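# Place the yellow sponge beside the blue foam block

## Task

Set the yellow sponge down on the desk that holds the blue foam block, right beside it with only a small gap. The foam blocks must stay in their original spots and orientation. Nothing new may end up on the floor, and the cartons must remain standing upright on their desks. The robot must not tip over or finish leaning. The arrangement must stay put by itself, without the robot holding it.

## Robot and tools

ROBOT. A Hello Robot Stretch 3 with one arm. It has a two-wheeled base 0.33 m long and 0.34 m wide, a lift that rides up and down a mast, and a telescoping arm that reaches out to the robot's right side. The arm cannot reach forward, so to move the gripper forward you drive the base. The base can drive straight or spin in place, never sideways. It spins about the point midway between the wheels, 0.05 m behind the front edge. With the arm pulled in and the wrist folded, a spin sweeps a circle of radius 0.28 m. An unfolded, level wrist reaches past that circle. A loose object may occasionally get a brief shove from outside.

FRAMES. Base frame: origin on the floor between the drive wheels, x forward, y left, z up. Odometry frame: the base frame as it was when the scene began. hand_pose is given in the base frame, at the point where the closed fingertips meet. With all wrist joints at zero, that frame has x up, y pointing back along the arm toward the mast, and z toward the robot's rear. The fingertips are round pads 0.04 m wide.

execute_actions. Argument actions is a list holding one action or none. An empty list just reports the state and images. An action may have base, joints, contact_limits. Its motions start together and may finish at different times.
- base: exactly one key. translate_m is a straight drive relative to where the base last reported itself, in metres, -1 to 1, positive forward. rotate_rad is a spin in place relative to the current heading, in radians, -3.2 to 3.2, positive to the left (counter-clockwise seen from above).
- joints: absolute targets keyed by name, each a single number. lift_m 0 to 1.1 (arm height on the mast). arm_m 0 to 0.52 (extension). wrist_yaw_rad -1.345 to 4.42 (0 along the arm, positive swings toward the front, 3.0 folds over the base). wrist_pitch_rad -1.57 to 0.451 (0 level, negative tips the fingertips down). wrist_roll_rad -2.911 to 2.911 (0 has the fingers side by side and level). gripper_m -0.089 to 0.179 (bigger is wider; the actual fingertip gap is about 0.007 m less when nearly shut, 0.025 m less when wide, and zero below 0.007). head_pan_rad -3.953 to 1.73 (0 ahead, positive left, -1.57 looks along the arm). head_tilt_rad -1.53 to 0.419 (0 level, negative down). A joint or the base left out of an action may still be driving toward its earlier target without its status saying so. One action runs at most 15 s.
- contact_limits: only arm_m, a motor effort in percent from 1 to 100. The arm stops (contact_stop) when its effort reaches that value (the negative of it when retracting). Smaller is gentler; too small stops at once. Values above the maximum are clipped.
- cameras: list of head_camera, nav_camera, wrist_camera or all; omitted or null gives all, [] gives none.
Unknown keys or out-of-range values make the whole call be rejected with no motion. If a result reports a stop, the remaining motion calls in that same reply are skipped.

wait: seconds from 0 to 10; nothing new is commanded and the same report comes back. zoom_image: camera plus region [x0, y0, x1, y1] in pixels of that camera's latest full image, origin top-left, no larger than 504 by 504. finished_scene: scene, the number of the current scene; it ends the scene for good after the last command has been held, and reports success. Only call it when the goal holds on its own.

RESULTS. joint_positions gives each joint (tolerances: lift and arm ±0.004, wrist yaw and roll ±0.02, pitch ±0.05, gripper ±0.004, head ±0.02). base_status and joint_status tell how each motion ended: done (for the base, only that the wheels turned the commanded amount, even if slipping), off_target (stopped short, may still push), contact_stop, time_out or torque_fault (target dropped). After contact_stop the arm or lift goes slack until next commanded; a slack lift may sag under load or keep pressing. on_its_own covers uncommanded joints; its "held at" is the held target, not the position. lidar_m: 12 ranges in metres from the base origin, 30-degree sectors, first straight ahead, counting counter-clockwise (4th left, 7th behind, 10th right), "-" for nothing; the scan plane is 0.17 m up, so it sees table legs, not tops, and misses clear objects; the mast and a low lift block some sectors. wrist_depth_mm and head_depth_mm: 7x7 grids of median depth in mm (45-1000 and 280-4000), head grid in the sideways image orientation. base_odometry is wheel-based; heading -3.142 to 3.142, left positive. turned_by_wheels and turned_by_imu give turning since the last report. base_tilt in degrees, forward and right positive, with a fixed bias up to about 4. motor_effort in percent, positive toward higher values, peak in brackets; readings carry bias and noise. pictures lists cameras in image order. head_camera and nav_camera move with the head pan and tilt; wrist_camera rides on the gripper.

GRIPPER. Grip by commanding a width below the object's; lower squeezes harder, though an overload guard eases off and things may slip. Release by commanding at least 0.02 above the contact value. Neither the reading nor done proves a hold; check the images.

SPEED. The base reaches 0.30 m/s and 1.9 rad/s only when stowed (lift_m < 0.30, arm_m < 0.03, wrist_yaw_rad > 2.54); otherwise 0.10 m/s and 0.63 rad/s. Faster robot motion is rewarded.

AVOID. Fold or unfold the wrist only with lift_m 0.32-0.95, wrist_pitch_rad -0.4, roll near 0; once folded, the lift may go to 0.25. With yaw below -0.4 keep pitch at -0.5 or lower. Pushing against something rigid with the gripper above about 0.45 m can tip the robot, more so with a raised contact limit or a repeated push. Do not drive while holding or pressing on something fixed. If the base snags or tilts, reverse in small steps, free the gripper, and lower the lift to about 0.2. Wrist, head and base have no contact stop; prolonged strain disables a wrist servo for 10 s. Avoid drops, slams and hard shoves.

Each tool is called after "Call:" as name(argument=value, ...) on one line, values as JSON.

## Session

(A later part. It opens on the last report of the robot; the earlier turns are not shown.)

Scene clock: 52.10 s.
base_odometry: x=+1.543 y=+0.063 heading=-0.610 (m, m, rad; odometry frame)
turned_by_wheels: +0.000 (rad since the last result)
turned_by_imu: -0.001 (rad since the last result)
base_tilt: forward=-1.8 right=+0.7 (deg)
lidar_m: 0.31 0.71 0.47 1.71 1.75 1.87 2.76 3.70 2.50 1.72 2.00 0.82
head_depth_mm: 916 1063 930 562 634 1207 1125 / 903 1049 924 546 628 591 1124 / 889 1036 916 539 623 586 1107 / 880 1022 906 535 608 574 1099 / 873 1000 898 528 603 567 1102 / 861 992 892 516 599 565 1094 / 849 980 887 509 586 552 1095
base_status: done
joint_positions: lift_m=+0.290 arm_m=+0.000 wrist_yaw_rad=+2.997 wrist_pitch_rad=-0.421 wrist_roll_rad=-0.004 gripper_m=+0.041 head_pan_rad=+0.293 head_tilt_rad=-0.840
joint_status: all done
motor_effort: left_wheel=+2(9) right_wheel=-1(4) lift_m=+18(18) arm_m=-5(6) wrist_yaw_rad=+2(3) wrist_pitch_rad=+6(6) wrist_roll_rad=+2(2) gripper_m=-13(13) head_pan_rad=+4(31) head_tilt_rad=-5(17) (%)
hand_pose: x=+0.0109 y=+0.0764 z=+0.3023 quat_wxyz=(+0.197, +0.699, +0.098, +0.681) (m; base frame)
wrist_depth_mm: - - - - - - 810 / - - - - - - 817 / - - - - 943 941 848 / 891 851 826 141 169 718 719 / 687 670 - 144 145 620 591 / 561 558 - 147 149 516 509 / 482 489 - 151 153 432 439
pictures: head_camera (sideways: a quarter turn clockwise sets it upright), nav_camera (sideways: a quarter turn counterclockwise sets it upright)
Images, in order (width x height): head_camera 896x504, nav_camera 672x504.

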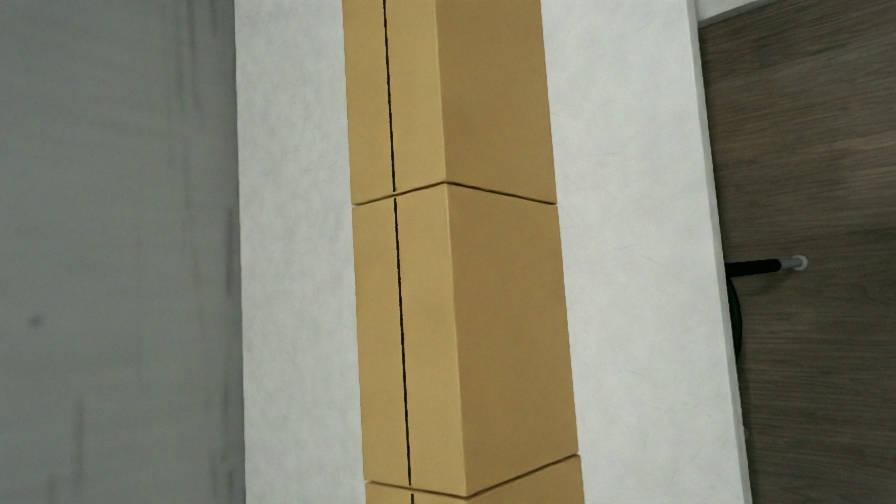

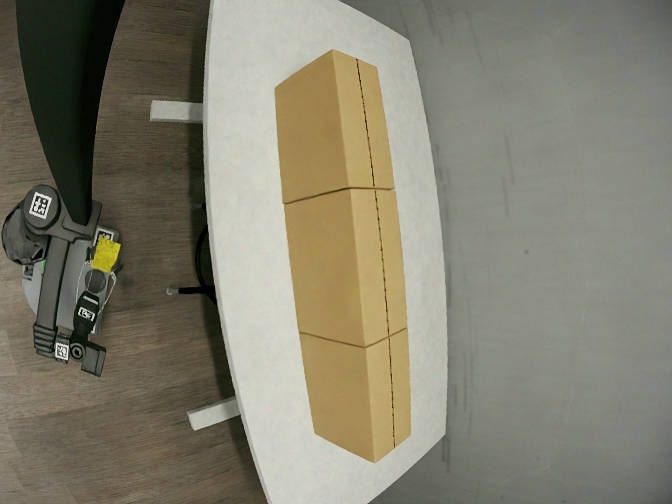

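Call:
execute_actions(actions=[{"joints":{"head_tilt_rad":-0.2,"head_pan_rad":-1.75}}], cameras=["head_camera","nav_camera"])

Scene clock: 54.20 s.
base_odometry: x=+1.543 y=+0.063 heading=-0.610 (m, m, rad; odometry frame)
turned_by_wheels: +0.000 (rad since the last result)
turned_by_imu: +0.000 (rad since the last result)
base_tilt: forward=-1.8 right=+0.6 (deg)
lidar_m: 0.32 0.71 0.47 1.70 1.75 1.88 2.75 3.72 2.50 1.73 2.01 0.82
head_depth_mm: 2706 2916 3048 3305 3120 2099 1611 / 2515 2680 2800 2481 2750 2107 1601 / 2327 2448 2559 1833 2812 2094 1595 / 2157 2286 2358 1677 2640 2092 1577 / 1998 2086 2185 1767 2398 2049 1573 / 1883 1969 2060 1999 2183 1981 1576 / 1778 1845 1925 1986 2073 2044 1561
base_status: not commanded
joint_positions: lift_m=+0.290 arm_m=+0.000 wrist_yaw_rad=+2.997 wrist_pitch_rad=-0.421 wrist_roll_rad=-0.004 gripper_m=+0.041 head_pan_rad=-1.743 head_tilt_rad=-0.211
joint_status: all done
motor_effort: left_wheel=+2(2) right_wheel=-2(1) lift_m=+18(18) arm_m=-5(5) wrist_yaw_rad=+2(2) wrist_pitch_rad=+6(6) wrist_roll_rad=+2(2) gripper_m=-13(14) head_pan_rad=-4(54) head_tilt_rad=+5(36) (%)
hand_pose: x=+0.0109 y=+0.0764 z=+0.3023 quat_wxyz=(+0.197, +0.699, +0.098, +0.681) (m; base frame)
wrist_depth_mm: - - - - - - 789 / - - - - - - 811 / - - - - 950 985 826 / 867 846 828 141 169 727 702 / 694 678 - 143 146 616 593 / 569 554 - 146 147 513 500 / 482 493 - 151 153 434 436
pictures: head_camera (sideways: a quarter turn clockwise sets it upright), nav_camera (sideways: a quarter turn counterclockwise sets it upright)
Images, in order (width x height): head_camera 896x504, nav_camera 672x504.

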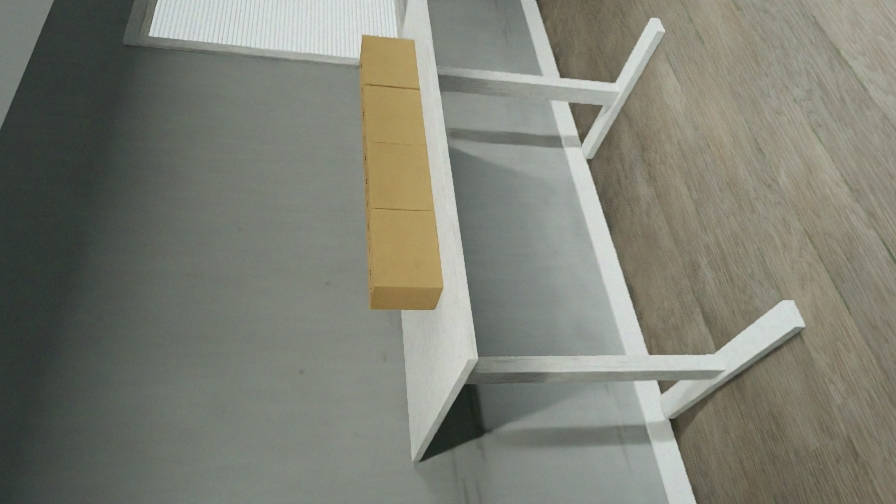

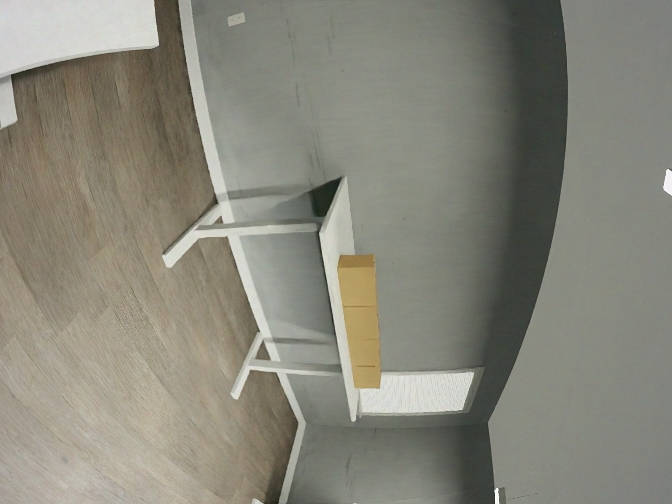

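Call:
execute_actions(actions=[{"base":{"translate_m":0.17},"joints":{"head_tilt_rad":-1.0,"head_pan_rad":0.4}}], cameras=["head_camera","nav_camera"])

Scene clock: 58.27 s.
base_odometry: x=+1.682 y=-0.034 heading=-0.610 (m, m, rad; odometry frame)
turned_by_wheels: +0.000 (rad since the last result)
turned_by_imu: -0.001 (rad since the last result)
base_tilt: forward=-1.7 right=+0.6 (deg)
lidar_m: 0.44 0.56 0.37 0.77 1.81 1.96 2.92 3.48 2.43 1.74 1.94 0.67
head_depth_mm: 784 888 776 457 475 534 1080 / 780 881 771 453 472 531 1072 / 778 881 768 451 470 528 1065 / 779 872 759 447 467 524 494 / 777 860 755 445 463 522 494 / 778 856 747 441 461 518 490 / 776 852 741 438 458 517 489
base_status: done
joint_positions: lift_m=+0.290 arm_m=+0.000 wrist_yaw_rad=+2.997 wrist_pitch_rad=-0.421 wrist_roll_rad=-0.004 gripper_m=+0.041 head_pan_rad=+0.393 head_tilt_rad=-0.988
joint_status: all done
motor_effort: left_wheel=+2(12) right_wheel=-1(4) lift_m=+18(18) arm_m=-6(5) wrist_yaw_rad=+1(2) wrist_pitch_rad=+6(6) wrist_roll_rad=+2(2) gripper_m=-13(13) head_pan_rad=+4(55) head_tilt_rad=-5(34) (%)
hand_pose: x=+0.0109 y=+0.0764 z=+0.3023 quat_wxyz=(+0.197, +0.699, +0.098, +0.681) (m; base frame)
wrist_depth_mm: - - - - - 871 703 / - - - - - 919 721 / - - - 940 964 893 755 / 875 831 785 141 169 753 702 / 690 673 - 144 146 577 588 / 570 553 - 146 148 520 188 / 481 490 - 150 153 432 195
pictures: head_camera (sideways: a quarter turn clockwise sets it upright), nav_camera (sideways: a quarter turn counterclockwise sets it upright)
Images, in order (width x height): head_camera 896x504, nav_camera 672x504.

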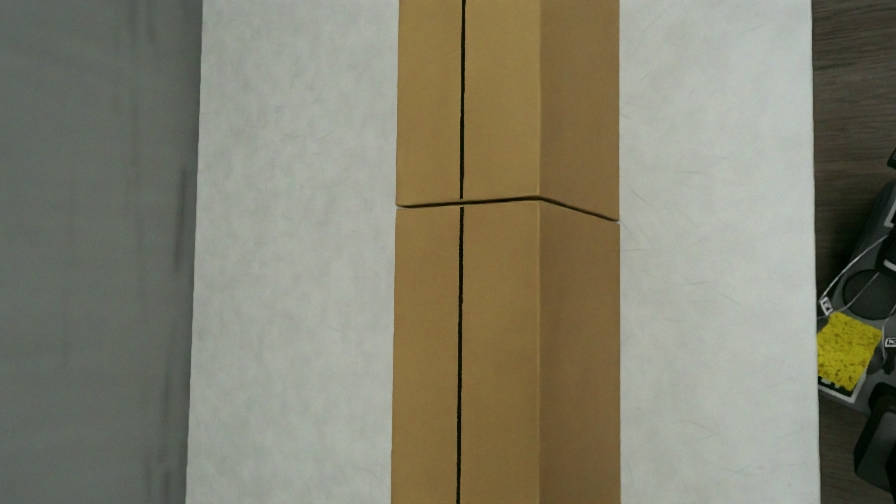

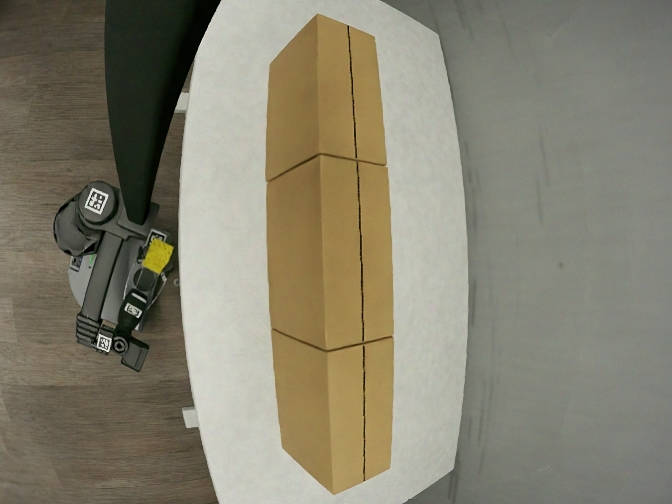

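Call:
execute_actions(actions=[{"base":{"translate_m":-0.22},"joints":{"head_tilt_rad":-0.5,"head_pan_rad":-0.3}}], cameras=[])

Call:
execute_actions(actions=[{"base":{"rotate_rad":-1.2}}], cameras=["nav_camera"])

Call:
execute_actions(actions=[{"base":{"translate_m":1.0},"joints":{"head_tilt_rad":-0.4,"head_pan_rad":-0.9}}], cameras=["head_camera","nav_camera"])

Scene clock: 61.17 s.
base_odometry: x=+1.502 y=+0.092 heading=-0.610 (m, m, rad; odometry frame)
turned_by_wheels: +0.000 (rad since the last result)
turned_by_imu: +0.000 (rad since the last result)
base_tilt: forward=-1.8 right=+0.4 (deg)
lidar_m: 0.36 0.50 0.83 1.74 1.70 1.85 2.70 3.27 2.47 1.73 2.02 0.87
head_depth_mm: 1584 1799 2077 2326 902 1542 1283 / 1416 1601 1840 2107 862 1402 1273 / 1288 1414 1622 1713 856 698 1236 / 1166 1292 1441 1148 718 674 1167 / 1076 1175 1294 1141 628 651 570 / 995 1085 1185 1135 580 612 555 / 927 1002 1088 1130 575 545 554
base_status: done
joint_positions: lift_m=+0.290 arm_m=+0.000 wrist_yaw_rad=+2.998 wrist_pitch_rad=-0.421 wrist_roll_rad=-0.004 gripper_m=+0.041 head_pan_rad=-0.293 head_tilt_rad=-0.507
joint_status: all done
motor_effort: left_wheel=+2(7) right_wheel=-1(7) lift_m=+19(18) arm_m=-6(5) wrist_yaw_rad=+1(1) wrist_pitch_rad=+6(6) wrist_roll_rad=+2(2) gripper_m=-13(13) head_pan_rad=-4(49) head_tilt_rad=+3(26) (%)
hand_pose: x=+0.0109 y=+0.0764 z=+0.3023 quat_wxyz=(+0.197, +0.699, +0.098, +0.681) (m; base frame)
wrist_depth_mm: - - - - - - 873 / - - - - - - 866 / - - - - 964 986 847 / 888 857 818 141 168 729 746 / 687 660 - 144 145 604 608 / 562 556 - 147 148 520 506 / 483 490 - 150 154 435 437
pictures: none
No camera images: the call's "cameras" was empty. Leave "cameras" out to get every camera's image.

Scene clock: 63.20 s.
base_odometry: x=+1.502 y=+0.092 heading=-1.810 (m, m, rad; odometry frame)
turned_by_wheels: -1.200 (rad since the last result)
turned_by_imu: -1.189 (rad since the last result)
base_tilt: forward=-1.9 right=+0.5 (deg)
lidar_m: 2.03 0.87 0.37 0.36 0.83 0.84 1.71 1.77 2.09 3.28 2.48 1.72
head_depth_mm: 2018 1562 2510 2659 1970 1548 1276 / 1950 1498 2434 2598 1932 1531 1265 / 1879 2008 2278 2508 1929 1525 1267 / 1819 1932 2099 2357 1919 1519 1261 / 1747 1902 2113 2307 1906 1501 1250 / 1696 1849 2025 2229 1883 1503 1241 / 1631 1767 1928 2146 1883 1487 1237
base_status: done
joint_positions: lift_m=+0.290 arm_m=+0.000 wrist_yaw_rad=+2.998 wrist_pitch_rad=-0.421 wrist_roll_rad=-0.004 gripper_m=+0.041 head_pan_rad=-0.293 head_tilt_rad=-0.507
joint_status: not commanded
motor_effort: left_wheel=+2(10) right_wheel=-1(6) lift_m=+18(19) arm_m=-6(6) wrist_yaw_rad=+2(3) wrist_pitch_rad=+6(6) wrist_roll_rad=+2(2) gripper_m=-13(14) head_pan_rad=-5(4) head_tilt_rad=+3(3) (%)
hand_pose: x=+0.0109 y=+0.0764 z=+0.3023 quat_wxyz=(+0.197, +0.699, +0.098, +0.681) (m; base frame)
wrist_depth_mm: 910 - 991 - - - 738 / 982 - - - - - - / - - - 954 - 917 918 / 824 862 820 141 169 751 720 / 690 678 - 144 145 610 602 / 564 555 - 147 149 514 505 / 482 493 - 151 153 436 437
pictures: nav_camera (sideways: a quarter turn counterclockwise sets it upright)
Images, in order (width x height): nav_camera 672x504.

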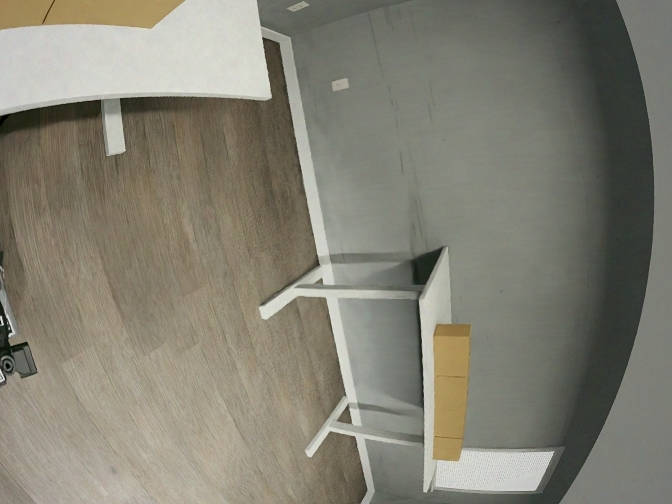

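Scene clock: 68.23 s.
base_odometry: x=+1.265 y=-0.880 heading=-1.810 (m, m, rad; odometry frame)
turned_by_wheels: +0.000 (rad since the last result)
turned_by_imu: -0.001 (rad since the last result)
base_tilt: forward=-1.6 right=+0.4 (deg)
lidar_m: 1.02 1.06 1.11 1.07 1.11 0.97 2.71 2.79 3.61 3.66 0.88 0.91
head_depth_mm: 2546 2939 1212 2711 2149 1705 1347 / 2052 2314 979 871 2095 1671 1359 / 1723 1919 881 860 1996 1674 1336 / 1478 1610 1548 852 1983 1666 1334 / 1306 1405 1409 895 1063 1188 1266 / 1160 1239 1276 957 1539 1591 1330 / 1042 1104 1162 1213 1351 1441 1316
base_status: done
joint_positions: lift_m=+0.290 arm_m=+0.000 wrist_yaw_rad=+2.998 wrist_pitch_rad=-0.421 wrist_roll_rad=-0.004 gripper_m=+0.041 head_pan_rad=-0.893 head_tilt_rad=-0.408
joint_status: all done
motor_effort: left_wheel=+2(11) right_wheel=-1(4) lift_m=+18(18) arm_m=-6(5) wrist_yaw_rad=+2(2) wrist_pitch_rad=+6(6) wrist_roll_rad=+2(2) gripper_m=-13(14) head_pan_rad=-4(46) head_tilt_rad=+4(14) (%)
hand_pose: x=+0.0109 y=+0.0764 z=+0.3023 quat_wxyz=(+0.197, +0.699, +0.098, +0.681) (m; base frame)
wrist_depth_mm: 568 - - - - - - / 975 - - - - - - / - 679 - - - 988 951 / 881 718 822 140 169 769 730 / 687 654 - 143 146 616 608 / 540 553 - 147 148 516 506 / 471 492 - 150 154 429 437
pictures: head_camera (sideways: a quarter turn clockwise sets it upright), nav_camera (sideways: a quarter turn counterclockwise sets it upright)
Images, in order (width x height): head_camera 896x504, nav_camera 672x504.

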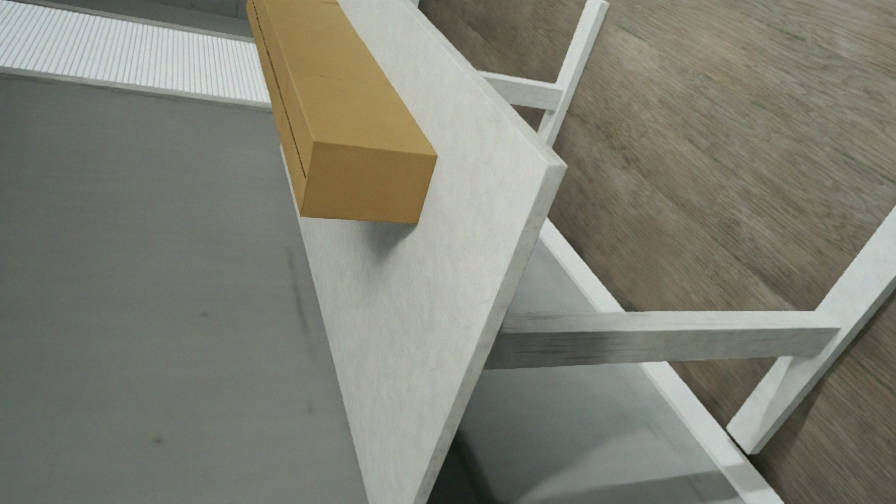

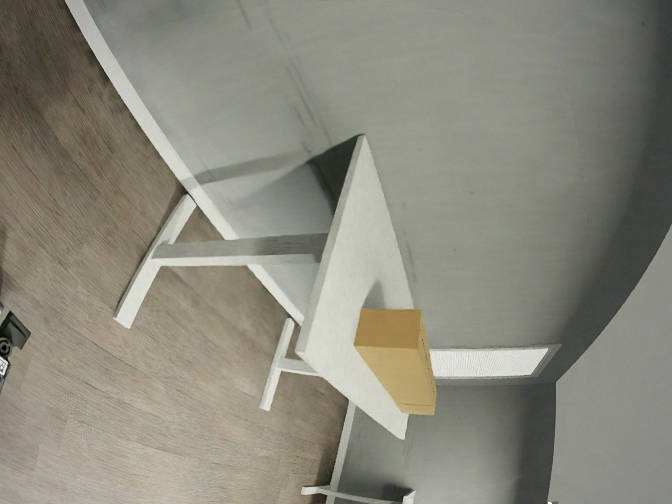

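Call:
execute_actions(actions=[{"base":{"translate_m":0.55},"joints":{"head_tilt_rad":-0.4,"head_pan_rad":-1.5}}], cameras=["head_camera","nav_camera"])

Scene clock: 72.10 s.
base_odometry: x=+1.135 y=-1.415 heading=-1.809 (m, m, rad; odometry frame)
turned_by_wheels: +0.000 (rad since the last result)
turned_by_imu: -0.001 (rad since the last result)
base_tilt: forward=-1.8 right=+0.7 (deg)
lidar_m: 0.47 0.49 0.66 1.08 1.12 1.08 1.50 3.31 3.35 0.64 0.68 0.49
head_depth_mm: 3076 3328 3692 1004 657 1684 1357 / 3152 3369 3242 808 651 1672 1351 / 3169 3319 874 798 646 1661 1344 / 3112 3417 1543 850 675 1655 1340 / 3022 3294 1427 842 669 830 944 / 1879 1946 1494 829 665 1626 1320 / 1296 1325 1265 827 659 1437 1291
base_status: done
joint_positions: lift_m=+0.290 arm_m=+0.000 wrist_yaw_rad=+2.998 wrist_pitch_rad=-0.421 wrist_roll_rad=-0.004 gripper_m=+0.041 head_pan_rad=-1.493 head_tilt_rad=-0.408
joint_status: all done
motor_effort: left_wheel=+2(10) right_wheel=-2(3) lift_m=+18(18) arm_m=-5(6) wrist_yaw_rad=+2(2) wrist_pitch_rad=+6(6) wrist_roll_rad=+2(2) gripper_m=-13(13) head_pan_rad=-5(43) head_tilt_rad=+4(3) (%)
hand_pose: x=+0.0109 y=+0.0764 z=+0.3023 quat_wxyz=(+0.197, +0.699, +0.098, +0.681) (m; base frame)
wrist_depth_mm: 928 - - - - 682 493 / - - - - - 700 502 / - - - - 992 728 516 / 900 851 853 141 169 710 533 / 687 677 - 143 146 607 524 / 569 554 - 147 149 516 492 / 476 488 - 151 153 429 434
pictures: head_camera (sideways: a quarter turn clockwise sets it upright), nav_camera (sideways: a quarter turn counterclockwise sets it upright)
Images, in order (width x height): head_camera 896x504, nav_camera 672x504.

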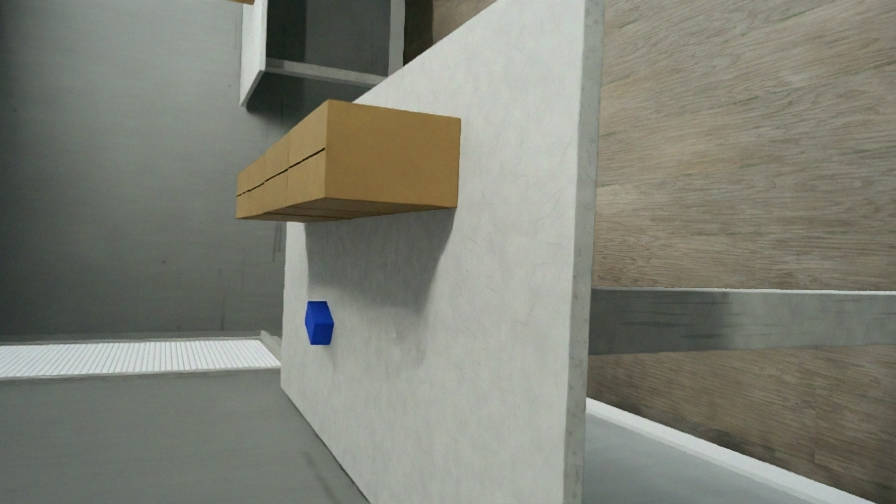

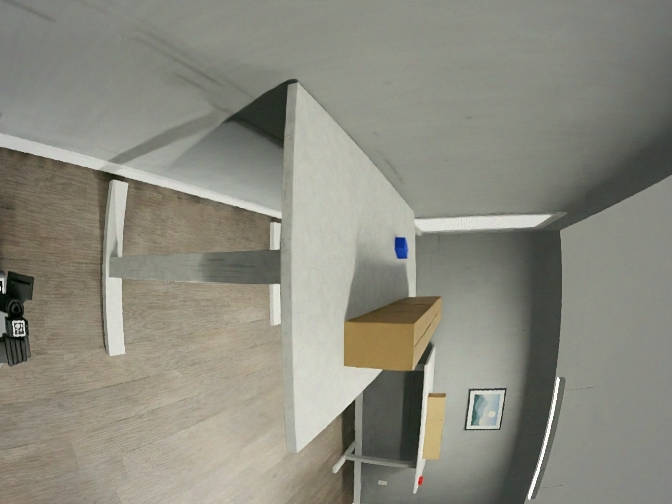

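Call:
execute_actions(actions=[{"base":{"translate_m":-0.66}}], cameras=[])

Call:
execute_actions(actions=[{"base":{"rotate_rad":1.78},"joints":{"head_pan_rad":-2.6,"head_tilt_rad":-0.7}}], cameras=["head_camera","nav_camera"])

Scene clock: 81.27 s.
base_odometry: x=+1.291 y=-0.773 heading=-1.809 (m, m, rad; odometry frame)
turned_by_wheels: +0.000 (rad since the last result)
turned_by_imu: +0.000 (rad since the last result)
base_tilt: forward=-1.8 right=+0.6 (deg)
lidar_m: 1.13 1.17 1.12 1.07 1.11 0.87 2.60 2.69 3.24 3.22 1.63 0.96
head_depth_mm: 3095 3291 3674 3188 2199 1688 1360 / 3071 3261 3626 3211 2218 1657 1351 / 3115 3355 3626 3132 2160 1686 1334 / 3115 3351 3640 3148 2187 1654 1343 / 3163 3417 3708 3090 2141 1643 1336 / 3114 3402 3604 3044 2120 1625 1329 / 3117 2954 1276 2528 2135 1634 1327
base_status: done
joint_positions: lift_m=+0.290 arm_m=+0.000 wrist_yaw_rad=+2.998 wrist_pitch_rad=-0.421 wrist_roll_rad=-0.004 gripper_m=+0.041 head_pan_rad=-1.493 head_tilt_rad=-0.408
joint_status: not commanded
motor_effort: left_wheel=+1(7) right_wheel=-2(8) lift_m=+18(18) arm_m=-5(5) wrist_yaw_rad=+1(2) wrist_pitch_rad=+6(5) wrist_roll_rad=+2(2) gripper_m=-13(14) head_pan_rad=-4(4) head_tilt_rad=+4(3) (%)
hand_pose: x=+0.0109 y=+0.0764 z=+0.3023 quat_wxyz=(+0.197, +0.699, +0.098, +0.681) (m; base frame)
wrist_depth_mm: 948 - 996 - - - - / 1000 - - - - - - / - - - - - - 952 / 863 867 822 141 169 752 761 / 683 661 - 143 146 604 601 / 569 517 - 147 149 515 507 / 477 491 - 150 153 437 435
pictures: none
No camera images: the call's "cameras" was empty. Leave "cameras" out to get every camera's image.

Scene clock: 83.80 s.
base_odometry: x=+1.291 y=-0.773 heading=-0.029 (m, m, rad; odometry frame)
turned_by_wheels: +1.780 (rad since the last result)
turned_by_imu: +1.761 (rad since the last result)
base_tilt: forward=-1.9 right=+0.5 (deg)
lidar_m: 0.66 0.93 0.87 2.60 2.95 3.22 2.01 0.96 1.14 1.13 1.27 1.08
head_depth_mm: 1040 1040 2487 2021 1622 1360 1169 / 896 908 2361 1993 1613 1351 1162 / 869 874 797 1990 1610 1348 1164 / 1456 993 1861 1964 1590 1337 1153 / 1316 972 1069 1285 1491 1328 1147 / 1211 967 1522 1702 1576 1321 1147 / 1109 1075 1348 1526 1557 1319 1135
base_status: done
joint_positions: lift_m=+0.290 arm_m=+0.000 wrist_yaw_rad=+2.998 wrist_pitch_rad=-0.421 wrist_roll_rad=-0.004 gripper_m=+0.041 head_pan_rad=-2.593 head_tilt_rad=-0.692
joint_status: all done
motor_effort: left_wheel=-2(9) right_wheel=+2(7) lift_m=+18(18) arm_m=-6(6) wrist_yaw_rad=+2(2) wrist_pitch_rad=+6(6) wrist_roll_rad=+2(2) gripper_m=-13(13) head_pan_rad=-5(53) head_tilt_rad=-4(25) (%)
hand_pose: x=+0.0109 y=+0.0764 z=+0.3023 quat_wxyz=(+0.197, +0.699, +0.098, +0.681) (m; base frame)
wrist_depth_mm: - - - - - - - / - - - - - - - / - - - - - - 976 / 891 853 821 141 169 772 748 / 693 676 - 143 146 611 607 / 567 549 - 147 148 513 500 / 482 489 - 151 153 439 415
pictures: head_camera (sideways: a quarter turn clockwise sets it upright), nav_camera (sideways: a quarter turn counterclockwise sets it upright)
Images, in order (width x height): head_camera 896x504, nav_camera 672x504.

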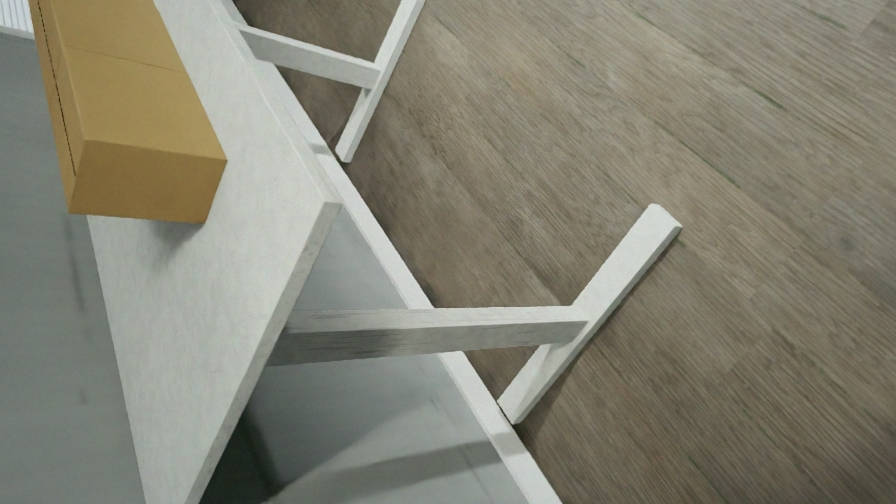

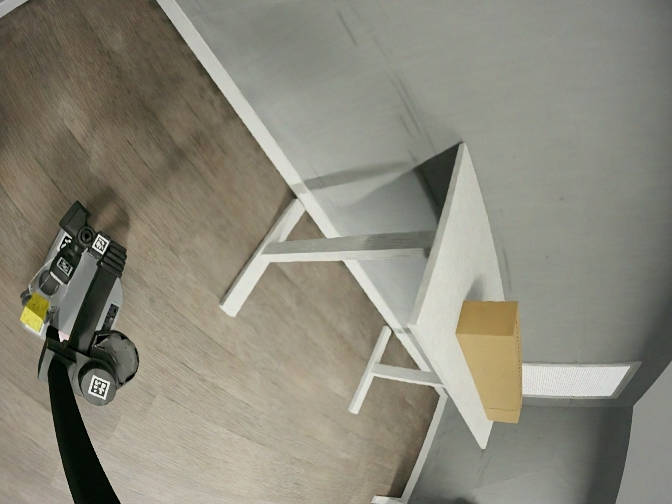

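Call:
execute_actions(actions=[{"base":{"translate_m":-1.0},"joints":{"head_pan_rad":-2.2,"head_tilt_rad":-1.0}}], cameras=["head_camera","nav_camera"])

Scene clock: 89.67 s.
base_odometry: x=+0.292 y=-0.744 heading=-0.030 (m, m, rad; odometry frame)
turned_by_wheels: +0.000 (rad since the last result)
turned_by_imu: +0.000 (rad since the last result)
base_tilt: forward=-2.0 right=+0.5 (deg)
lidar_m: 1.66 1.94 2.80 2.57 2.81 2.28 2.10 1.03 0.94 0.63 0.57 1.69
head_depth_mm: 323 400 455 419 1363 1227 1119 / 310 369 442 401 1354 1236 - / 298 343 423 390 1321 1225 - / 292 322 404 388 1302 1243 - / 294 306 374 385 358 1228 - / 295 297 347 383 346 1199 1074 / 291 286 324 373 338 1188 1059
base_status: done
joint_positions: lift_m=+0.290 arm_m=+0.000 wrist_yaw_rad=+2.998 wrist_pitch_rad=-0.421 wrist_roll_rad=-0.004 gripper_m=+0.041 head_pan_rad=-2.207 head_tilt_rad=-0.988
joint_status: all done
motor_effort: left_wheel=-2(13) right_wheel=+2(4) lift_m=+19(18) arm_m=-6(6) wrist_yaw_rad=+1(2) wrist_pitch_rad=+6(6) wrist_roll_rad=+2(2) gripper_m=-14(13) head_pan_rad=+4(37) head_tilt_rad=-6(23) (%)
hand_pose: x=+0.0109 y=+0.0764 z=+0.3023 quat_wxyz=(+0.197, +0.699, +0.098, +0.681) (m; base frame)
wrist_depth_mm: - - - - - - - / - - - - - - - / - - - - - 980 961 / 868 865 825 141 169 756 743 / 707 671 - 143 146 606 594 / 572 557 - 146 149 513 508 / 481 487 - 150 154 435 437
pictures: head_camera (sideways: a quarter turn clockwise sets it upright), nav_camera (sideways: a quarter turn counterclockwise sets it upright)
Images, in order (width x height): head_camera 896x504, nav_camera 672x504.

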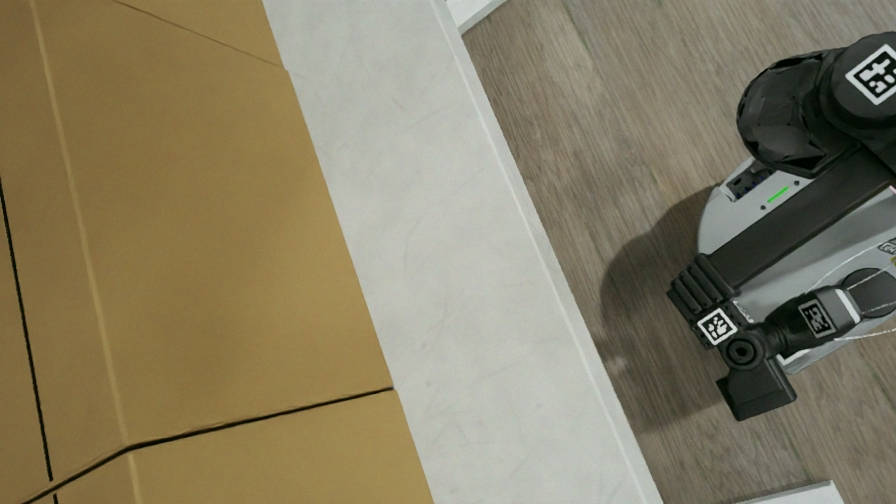

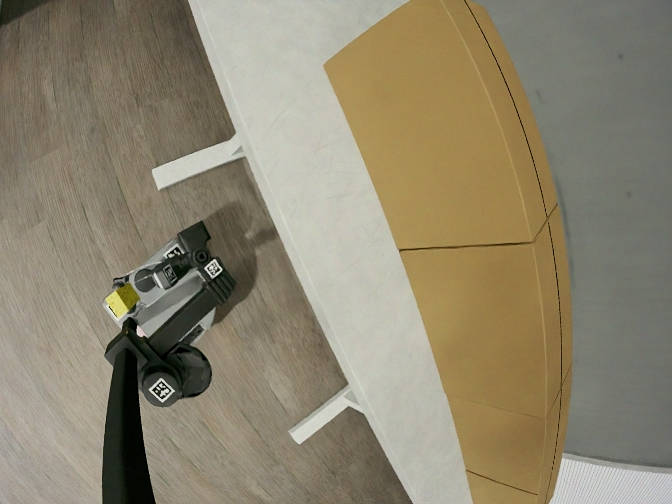

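Call:
execute_actions(actions=[{"base":{"rotate_rad":-1.5},"joints":{"lift_m":0.52,"wrist_yaw_rad":1.57,"head_pan_rad":-0.5,"head_tilt_rad":-1.2}}], cameras=["head_camera","nav_camera"])

Scene clock: 95.83 s.
base_odometry: x=+0.292 y=-0.744 heading=-1.529 (m, m, rad; odometry frame)
turned_by_wheels: -1.500 (rad since the last result)
turned_by_imu: -1.491 (rad since the last result)
base_tilt: forward=-1.8 right=+0.7 (deg)
lidar_m: 0.57 0.58 1.89 1.65 2.38 2.80 2.57 2.81 2.28 1.03 1.06 0.93
head_depth_mm: 309 396 381 1371 1284 1193 1112 / 303 379 379 1355 1286 - 1091 / 298 363 375 1324 1293 - - / 294 348 374 357 1248 - - / 289 337 371 351 1256 1188 - / - 321 368 347 1248 1164 1111 / - 312 362 341 1222 1160 1089
base_status: done
joint_positions: lift_m=+0.520 arm_m=+0.000 wrist_yaw_rad=+1.573 wrist_pitch_rad=-0.421 wrist_roll_rad=-0.004 gripper_m=+0.041 head_pan_rad=-0.507 head_tilt_rad=-1.185
joint_status: all done
motor_effort: left_wheel=+2(11) right_wheel=-2(5) lift_m=+31(34) arm_m=-5(5) wrist_yaw_rad=-2(5) wrist_pitch_rad=+6(6) wrist_roll_rad=+2(2) gripper_m=-14(13) head_pan_rad=+4(55) head_tilt_rad=-6(22) (%)
hand_pose: x=+0.2027 y=-0.1450 z=+0.5318 quat_wxyz=(+0.594, +0.593, -0.382, +0.386) (m; base frame)
wrist_depth_mm: - 478 853 787 749 696 651 / - 495 942 865 800 742 684 / - 546 - 916 887 804 751 / - - - 141 169 863 821 / - 994 919 143 146 902 863 / 899 873 730 147 149 813 784 / 744 731 709 151 153 682 674
pictures: head_camera (sideways: a quarter turn clockwise sets it upright), nav_camera (sideways: a quarter turn counterclockwise sets it upright)
Images, in order (width x height): head_camera 896x504, nav_camera 672x504.

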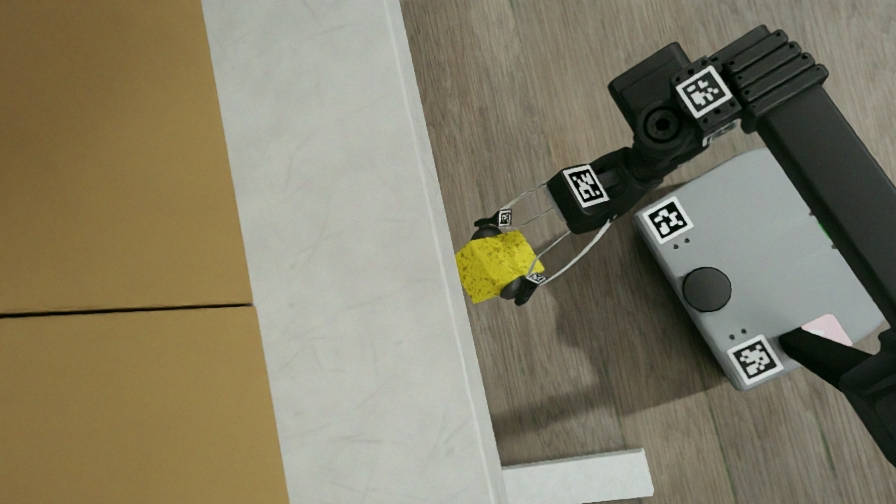

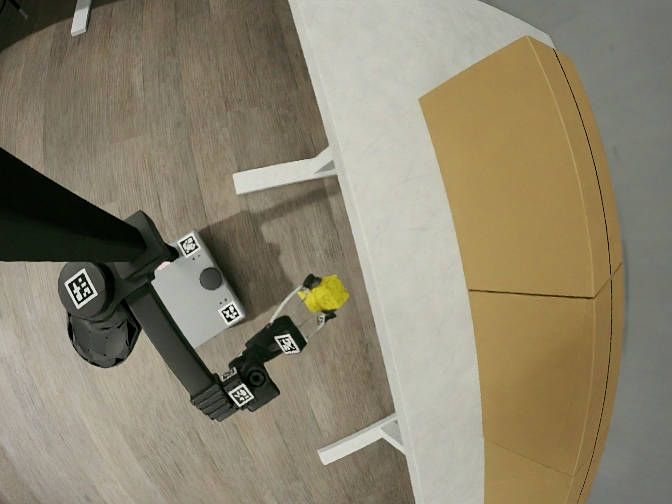

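Call:
execute_actions(actions=[{"base":{"translate_m":-0.07},"joints":{"lift_m":0.72,"wrist_pitch_rad":-1.5}}], cameras=["head_camera","wrist_camera"])

Scene clock: 99.10 s.
base_odometry: x=+0.289 y=-0.674 heading=-1.529 (m, m, rad; odometry frame)
turned_by_wheels: +0.000 (rad since the last result)
turned_by_imu: +0.000 (rad since the last result)
base_tilt: forward=-1.8 right=+0.4 (deg)
lidar_m: 0.64 0.65 2.02 1.66 2.41 2.73 2.50 2.75 2.26 2.00 1.05 1.00
head_depth_mm: 390 417 1456 1389 1301 - - / 376 413 403 1380 1294 1155 1124 / 364 410 390 1365 1280 621 1090 / 352 403 384 1360 1264 - - / 341 400 378 1357 1259 1197 - / 330 392 373 1352 1247 1169 1100 / 321 385 367 1316 1231 1158 1089
base_status: done
joint_positions: lift_m=+0.720 arm_m=+0.000 wrist_yaw_rad=+1.573 wrist_pitch_rad=-1.496 wrist_roll_rad=-0.004 gripper_m=+0.041 head_pan_rad=-0.507 head_tilt_rad=-1.186
joint_status: all done
motor_effort: left_wheel=+3(3) right_wheel=-1(5) lift_m=+31(31) arm_m=-6(6) wrist_yaw_rad=-2(2) wrist_pitch_rad=-1(6) wrist_roll_rad=+2(2) gripper_m=-13(13) head_pan_rad=+4(4) head_tilt_rad=-6(5) (%)
hand_pose: x=-0.0263 y=-0.1456 z=+0.6011 quat_wxyz=(+0.707, +0.706, -0.024, +0.028) (m; base frame)
wrist_depth_mm: 769 769 765 755 729 744 733 / 799 782 754 768 771 741 748 / 806 788 783 760 759 754 736 / 798 810 - 141 168 761 747 / 806 809 - 143 146 759 753 / 824 818 - 147 149 773 764 / 852 808 801 150 154 781 773
pictures: head_camera (sideways: a quarter turn clockwise sets it upright), wrist_camera
Images, in order (width x height): head_camera 896x504, wrist_camera 644x364.

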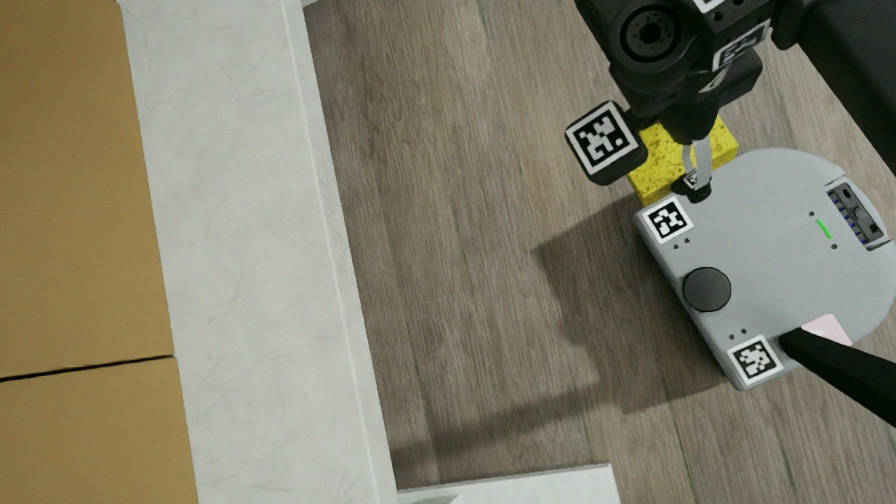

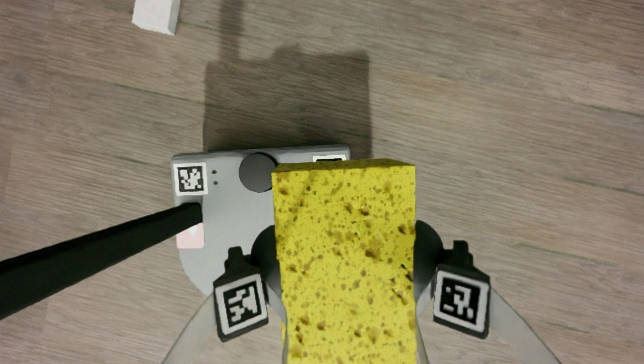

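Call:
execute_actions(actions=[{"base":{"rotate_rad":0.7},"joints":{"lift_m":1.0,"head_pan_rad":-1.3,"head_tilt_rad":-1.0}}], cameras=[])

Call:
execute_actions(actions=[{"base":{"rotate_rad":0.62},"joints":{"lift_m":1.1,"wrist_pitch_rad":0.2,"head_pan_rad":-1.5,"head_tilt_rad":-0.6}}])

Scene clock: 103.30 s.
base_odometry: x=+0.289 y=-0.674 heading=-0.829 (m, m, rad; odometry frame)
turned_by_wheels: +0.700 (rad since the last result)
turned_by_imu: +0.695 (rad since the last result)
base_tilt: forward=-1.7 right=+0.5 (deg)
lidar_m: 1.32 2.07 1.66 2.27 2.75 2.50 2.75 2.25 1.05 1.06 1.00 0.64
head_depth_mm: 363 - - - - 1215 1109 / 347 416 - - - 1166 1114 / 333 405 443 408 386 372 - / 321 386 436 399 828 1176 - / 308 368 426 390 1309 1192 1096 / 297 352 415 385 1310 1186 1083 / 292 337 405 377 1298 1179 1072
base_status: done
joint_positions: lift_m=+1.000 arm_m=+0.000 wrist_yaw_rad=+1.573 wrist_pitch_rad=-1.497 wrist_roll_rad=-0.004 gripper_m=+0.041 head_pan_rad=-1.293 head_tilt_rad=-1.001
joint_status: all done
motor_effort: left_wheel=-2(7) right_wheel=+1(4) lift_m=+31(32) arm_m=-5(6) wrist_yaw_rad=-3(2) wrist_pitch_rad=-1(1) wrist_roll_rad=+2(2) gripper_m=-14(13) head_pan_rad=-4(50) head_tilt_rad=+0(13) (%)
hand_pose: x=-0.0265 y=-0.1456 z=+0.8811 quat_wxyz=(+0.707, +0.706, -0.024, +0.028) (m; base frame)
wrist_depth_mm: - - - - - 974 102 / - - - - - - 996 / - - - - - - - / - - - 141 168 - - / - - - 144 146 - - / - - - 147 148 - - / - - - 150 153 - -
pictures: none
No camera images: the call's "cameras" was empty. Leave "cameras" out to get every camera's image.

Scene clock: 106.43 s.
base_odometry: x=+0.289 y=-0.674 heading=-0.210 (m, m, rad; odometry frame)
turned_by_wheels: +0.620 (rad since the last result)
turned_by_imu: +0.608 (rad since the last result)
base_tilt: forward=-1.8 right=+0.5 (deg)
lidar_m: 1.66 1.65 2.83 2.50 2.81 2.74 2.25 1.05 1.03 1.00 0.64 1.44
head_depth_mm: - - - - 428 381 1155 / - - - - 424 379 1155 / - - - - 427 377 1174 / 822 913 416 - 430 375 1173 / 827 921 411 - 436 373 1171 / 830 926 - - 426 371 1173 / - - - - - 369 1153
base_status: done
joint_positions: lift_m=+1.097 arm_m=+0.000 wrist_yaw_rad=+1.572 wrist_pitch_rad=+0.174 wrist_roll_rad=+0.006 gripper_m=+0.041 head_pan_rad=-1.493 head_tilt_rad=-0.605
joint_status: all done
joint sent to its limit — the command would take lift_m past its upper limit, so that joint was sent only as far as its limit.
motor_effort: left_wheel=-3(9) right_wheel=+2(15) lift_m=+31(34) arm_m=+3(5) wrist_yaw_rad=-3(22) wrist_pitch_rad=+8(29) wrist_roll_rad=-3(5) gripper_m=-14(19) head_pan_rad=-4(27) head_tilt_rad=+2(26) (%)
hand_pose: x=+0.2352 y=-0.1443 z=+1.2562 quat_wxyz=(+0.453, +0.457, -0.542, +0.541) (m; base frame)
wrist_depth_mm: - - - - - - - / - - - - - - - / - - - - - - - / - - - 140 170 - - / - - - 144 146 - - / - - - 147 149 - - / - - - 150 153 - -
pictures: head_camera (sideways: a quarter turn clockwise sets it upright), nav_camera (sideways: a quarter turn counterclockwise sets it upright), wrist_camera
Images, in order (width x height): head_camera 896x504, nav_camera 672x504, wrist_camera 644x364.

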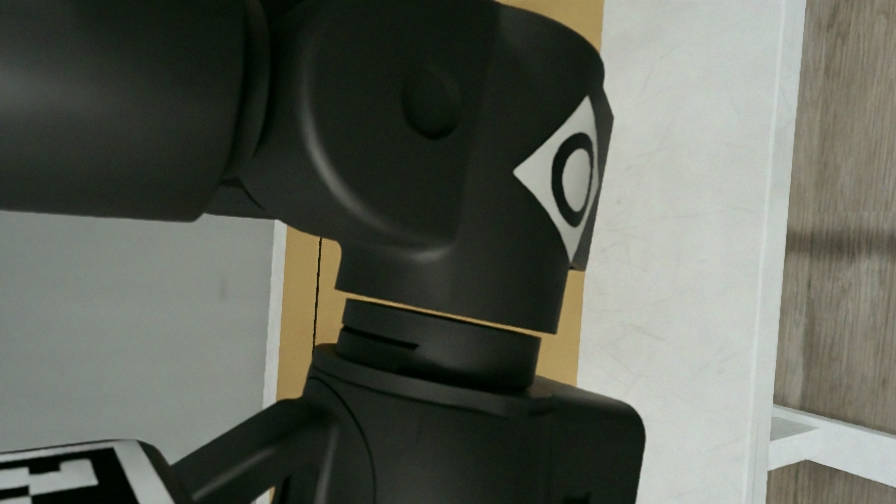

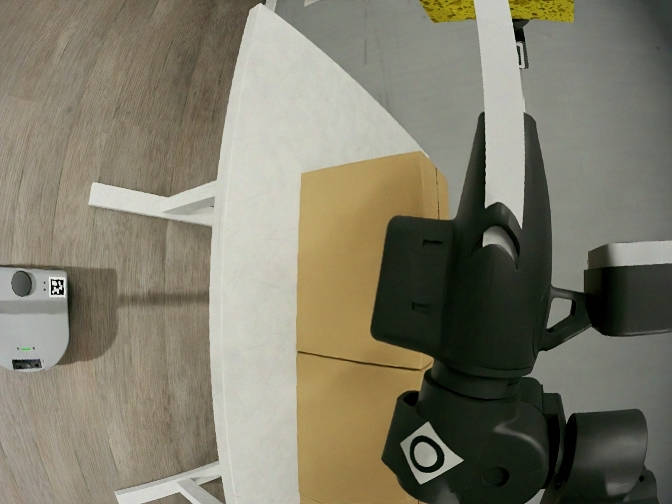

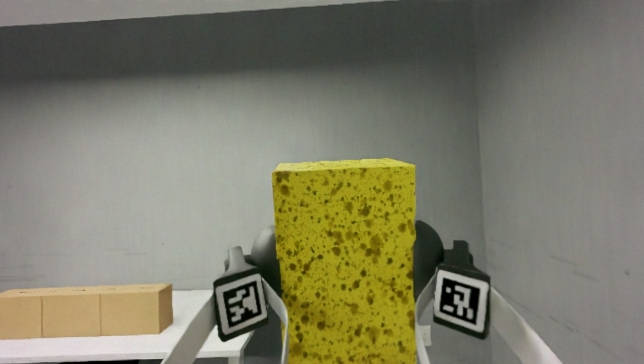

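Call:
execute_actions(actions=[{"base":{"translate_m":-0.55},"joints":{"arm_m":0.2,"head_pan_rad":-1.57,"head_tilt_rad":-0.35}}])

Scene clock: 114.33 s.
base_odometry: x=-0.249 y=-0.559 heading=-0.210 (m, m, rad; odometry frame)
turned_by_wheels: +0.000 (rad since the last result)
turned_by_imu: +0.000 (rad since the last result)
base_tilt: forward=-1.9 right=+0.7 (deg)
lidar_m: 2.20 2.13 2.85 2.45 2.35 2.20 1.71 1.39 0.64 0.99 1.03 1.02
head_depth_mm: 832 - 971 989 353 379 383 / 830 864 966 980 350 378 381 / 828 - - 966 347 377 378 / 824 867 - 412 347 376 377 / 822 879 937 433 347 377 376 / 819 858 - 402 347 376 374 / 819 867 924 426 346 375 373
base_status: done
joint_positions: lift_m=+1.097 arm_m=+0.200 wrist_yaw_rad=+1.572 wrist_pitch_rad=+0.174 wrist_roll_rad=+0.005 gripper_m=+0.041 head_pan_rad=-1.563 head_tilt_rad=-0.359
joint_status: all done
motor_effort: left_wheel=-2(6) right_wheel=+2(2) lift_m=+30(31) arm_m=+6(6) wrist_yaw_rad=-2(1) wrist_pitch_rad=+7(7) wrist_roll_rad=-2(3) gripper_m=-13(12) head_pan_rad=-5(17) head_tilt_rad=+4(19) (%)
hand_pose: x=+0.2352 y=-0.3443 z=+1.2563 quat_wxyz=(+0.453, +0.456, -0.542, +0.541) (m; base frame)
wrist_depth_mm: - - - - - - 817 / - - - - - - 835 / - - - - - - 830 / - - - 141 169 - 848 / - - - 143 146 - 863 / - - - 147 148 - 862 / - - - 150 153 701 715
pictures: head_camera (sideways: a quarter turn clockwise sets it upright), nav_camera (sideways: a quarter turn counterclockwise sets it upright), wrist_camera
Images, in order (width x height): head_camera 896x504, nav_camera 672x504, wrist_camera 644x364.

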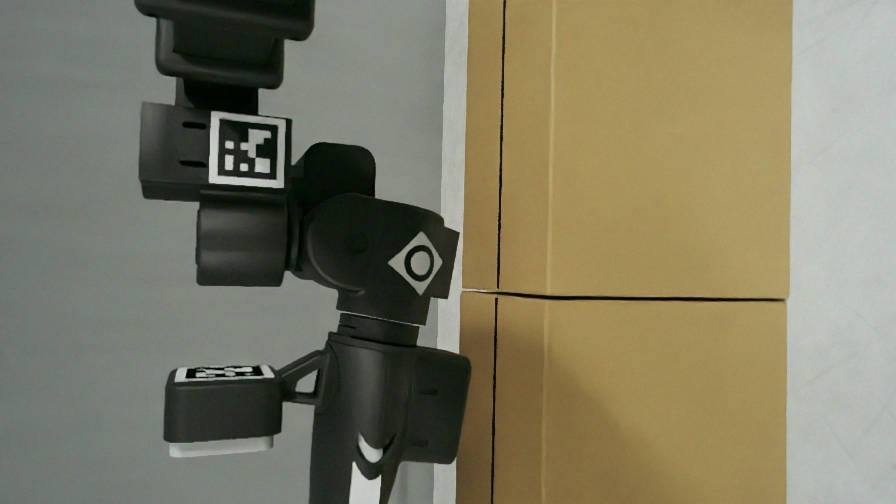

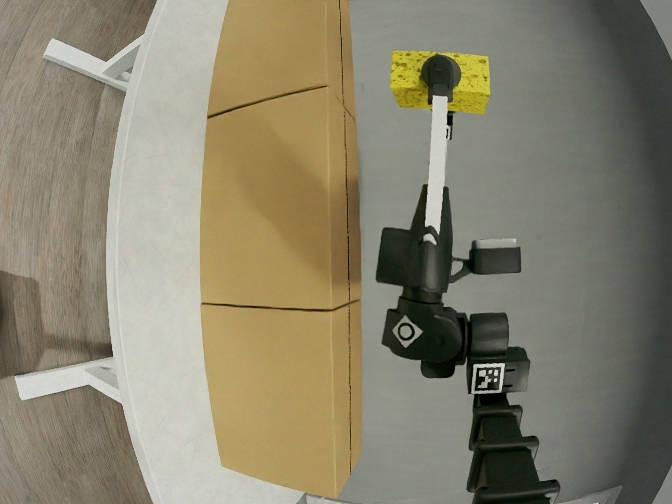

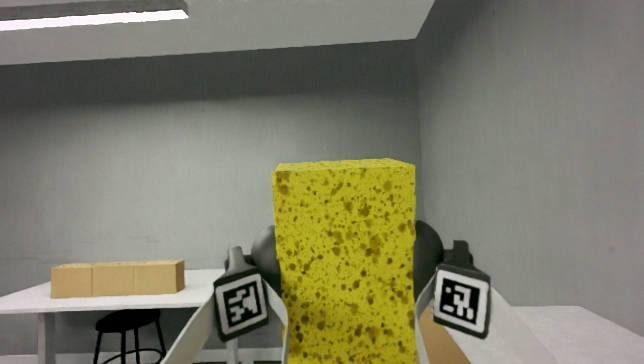

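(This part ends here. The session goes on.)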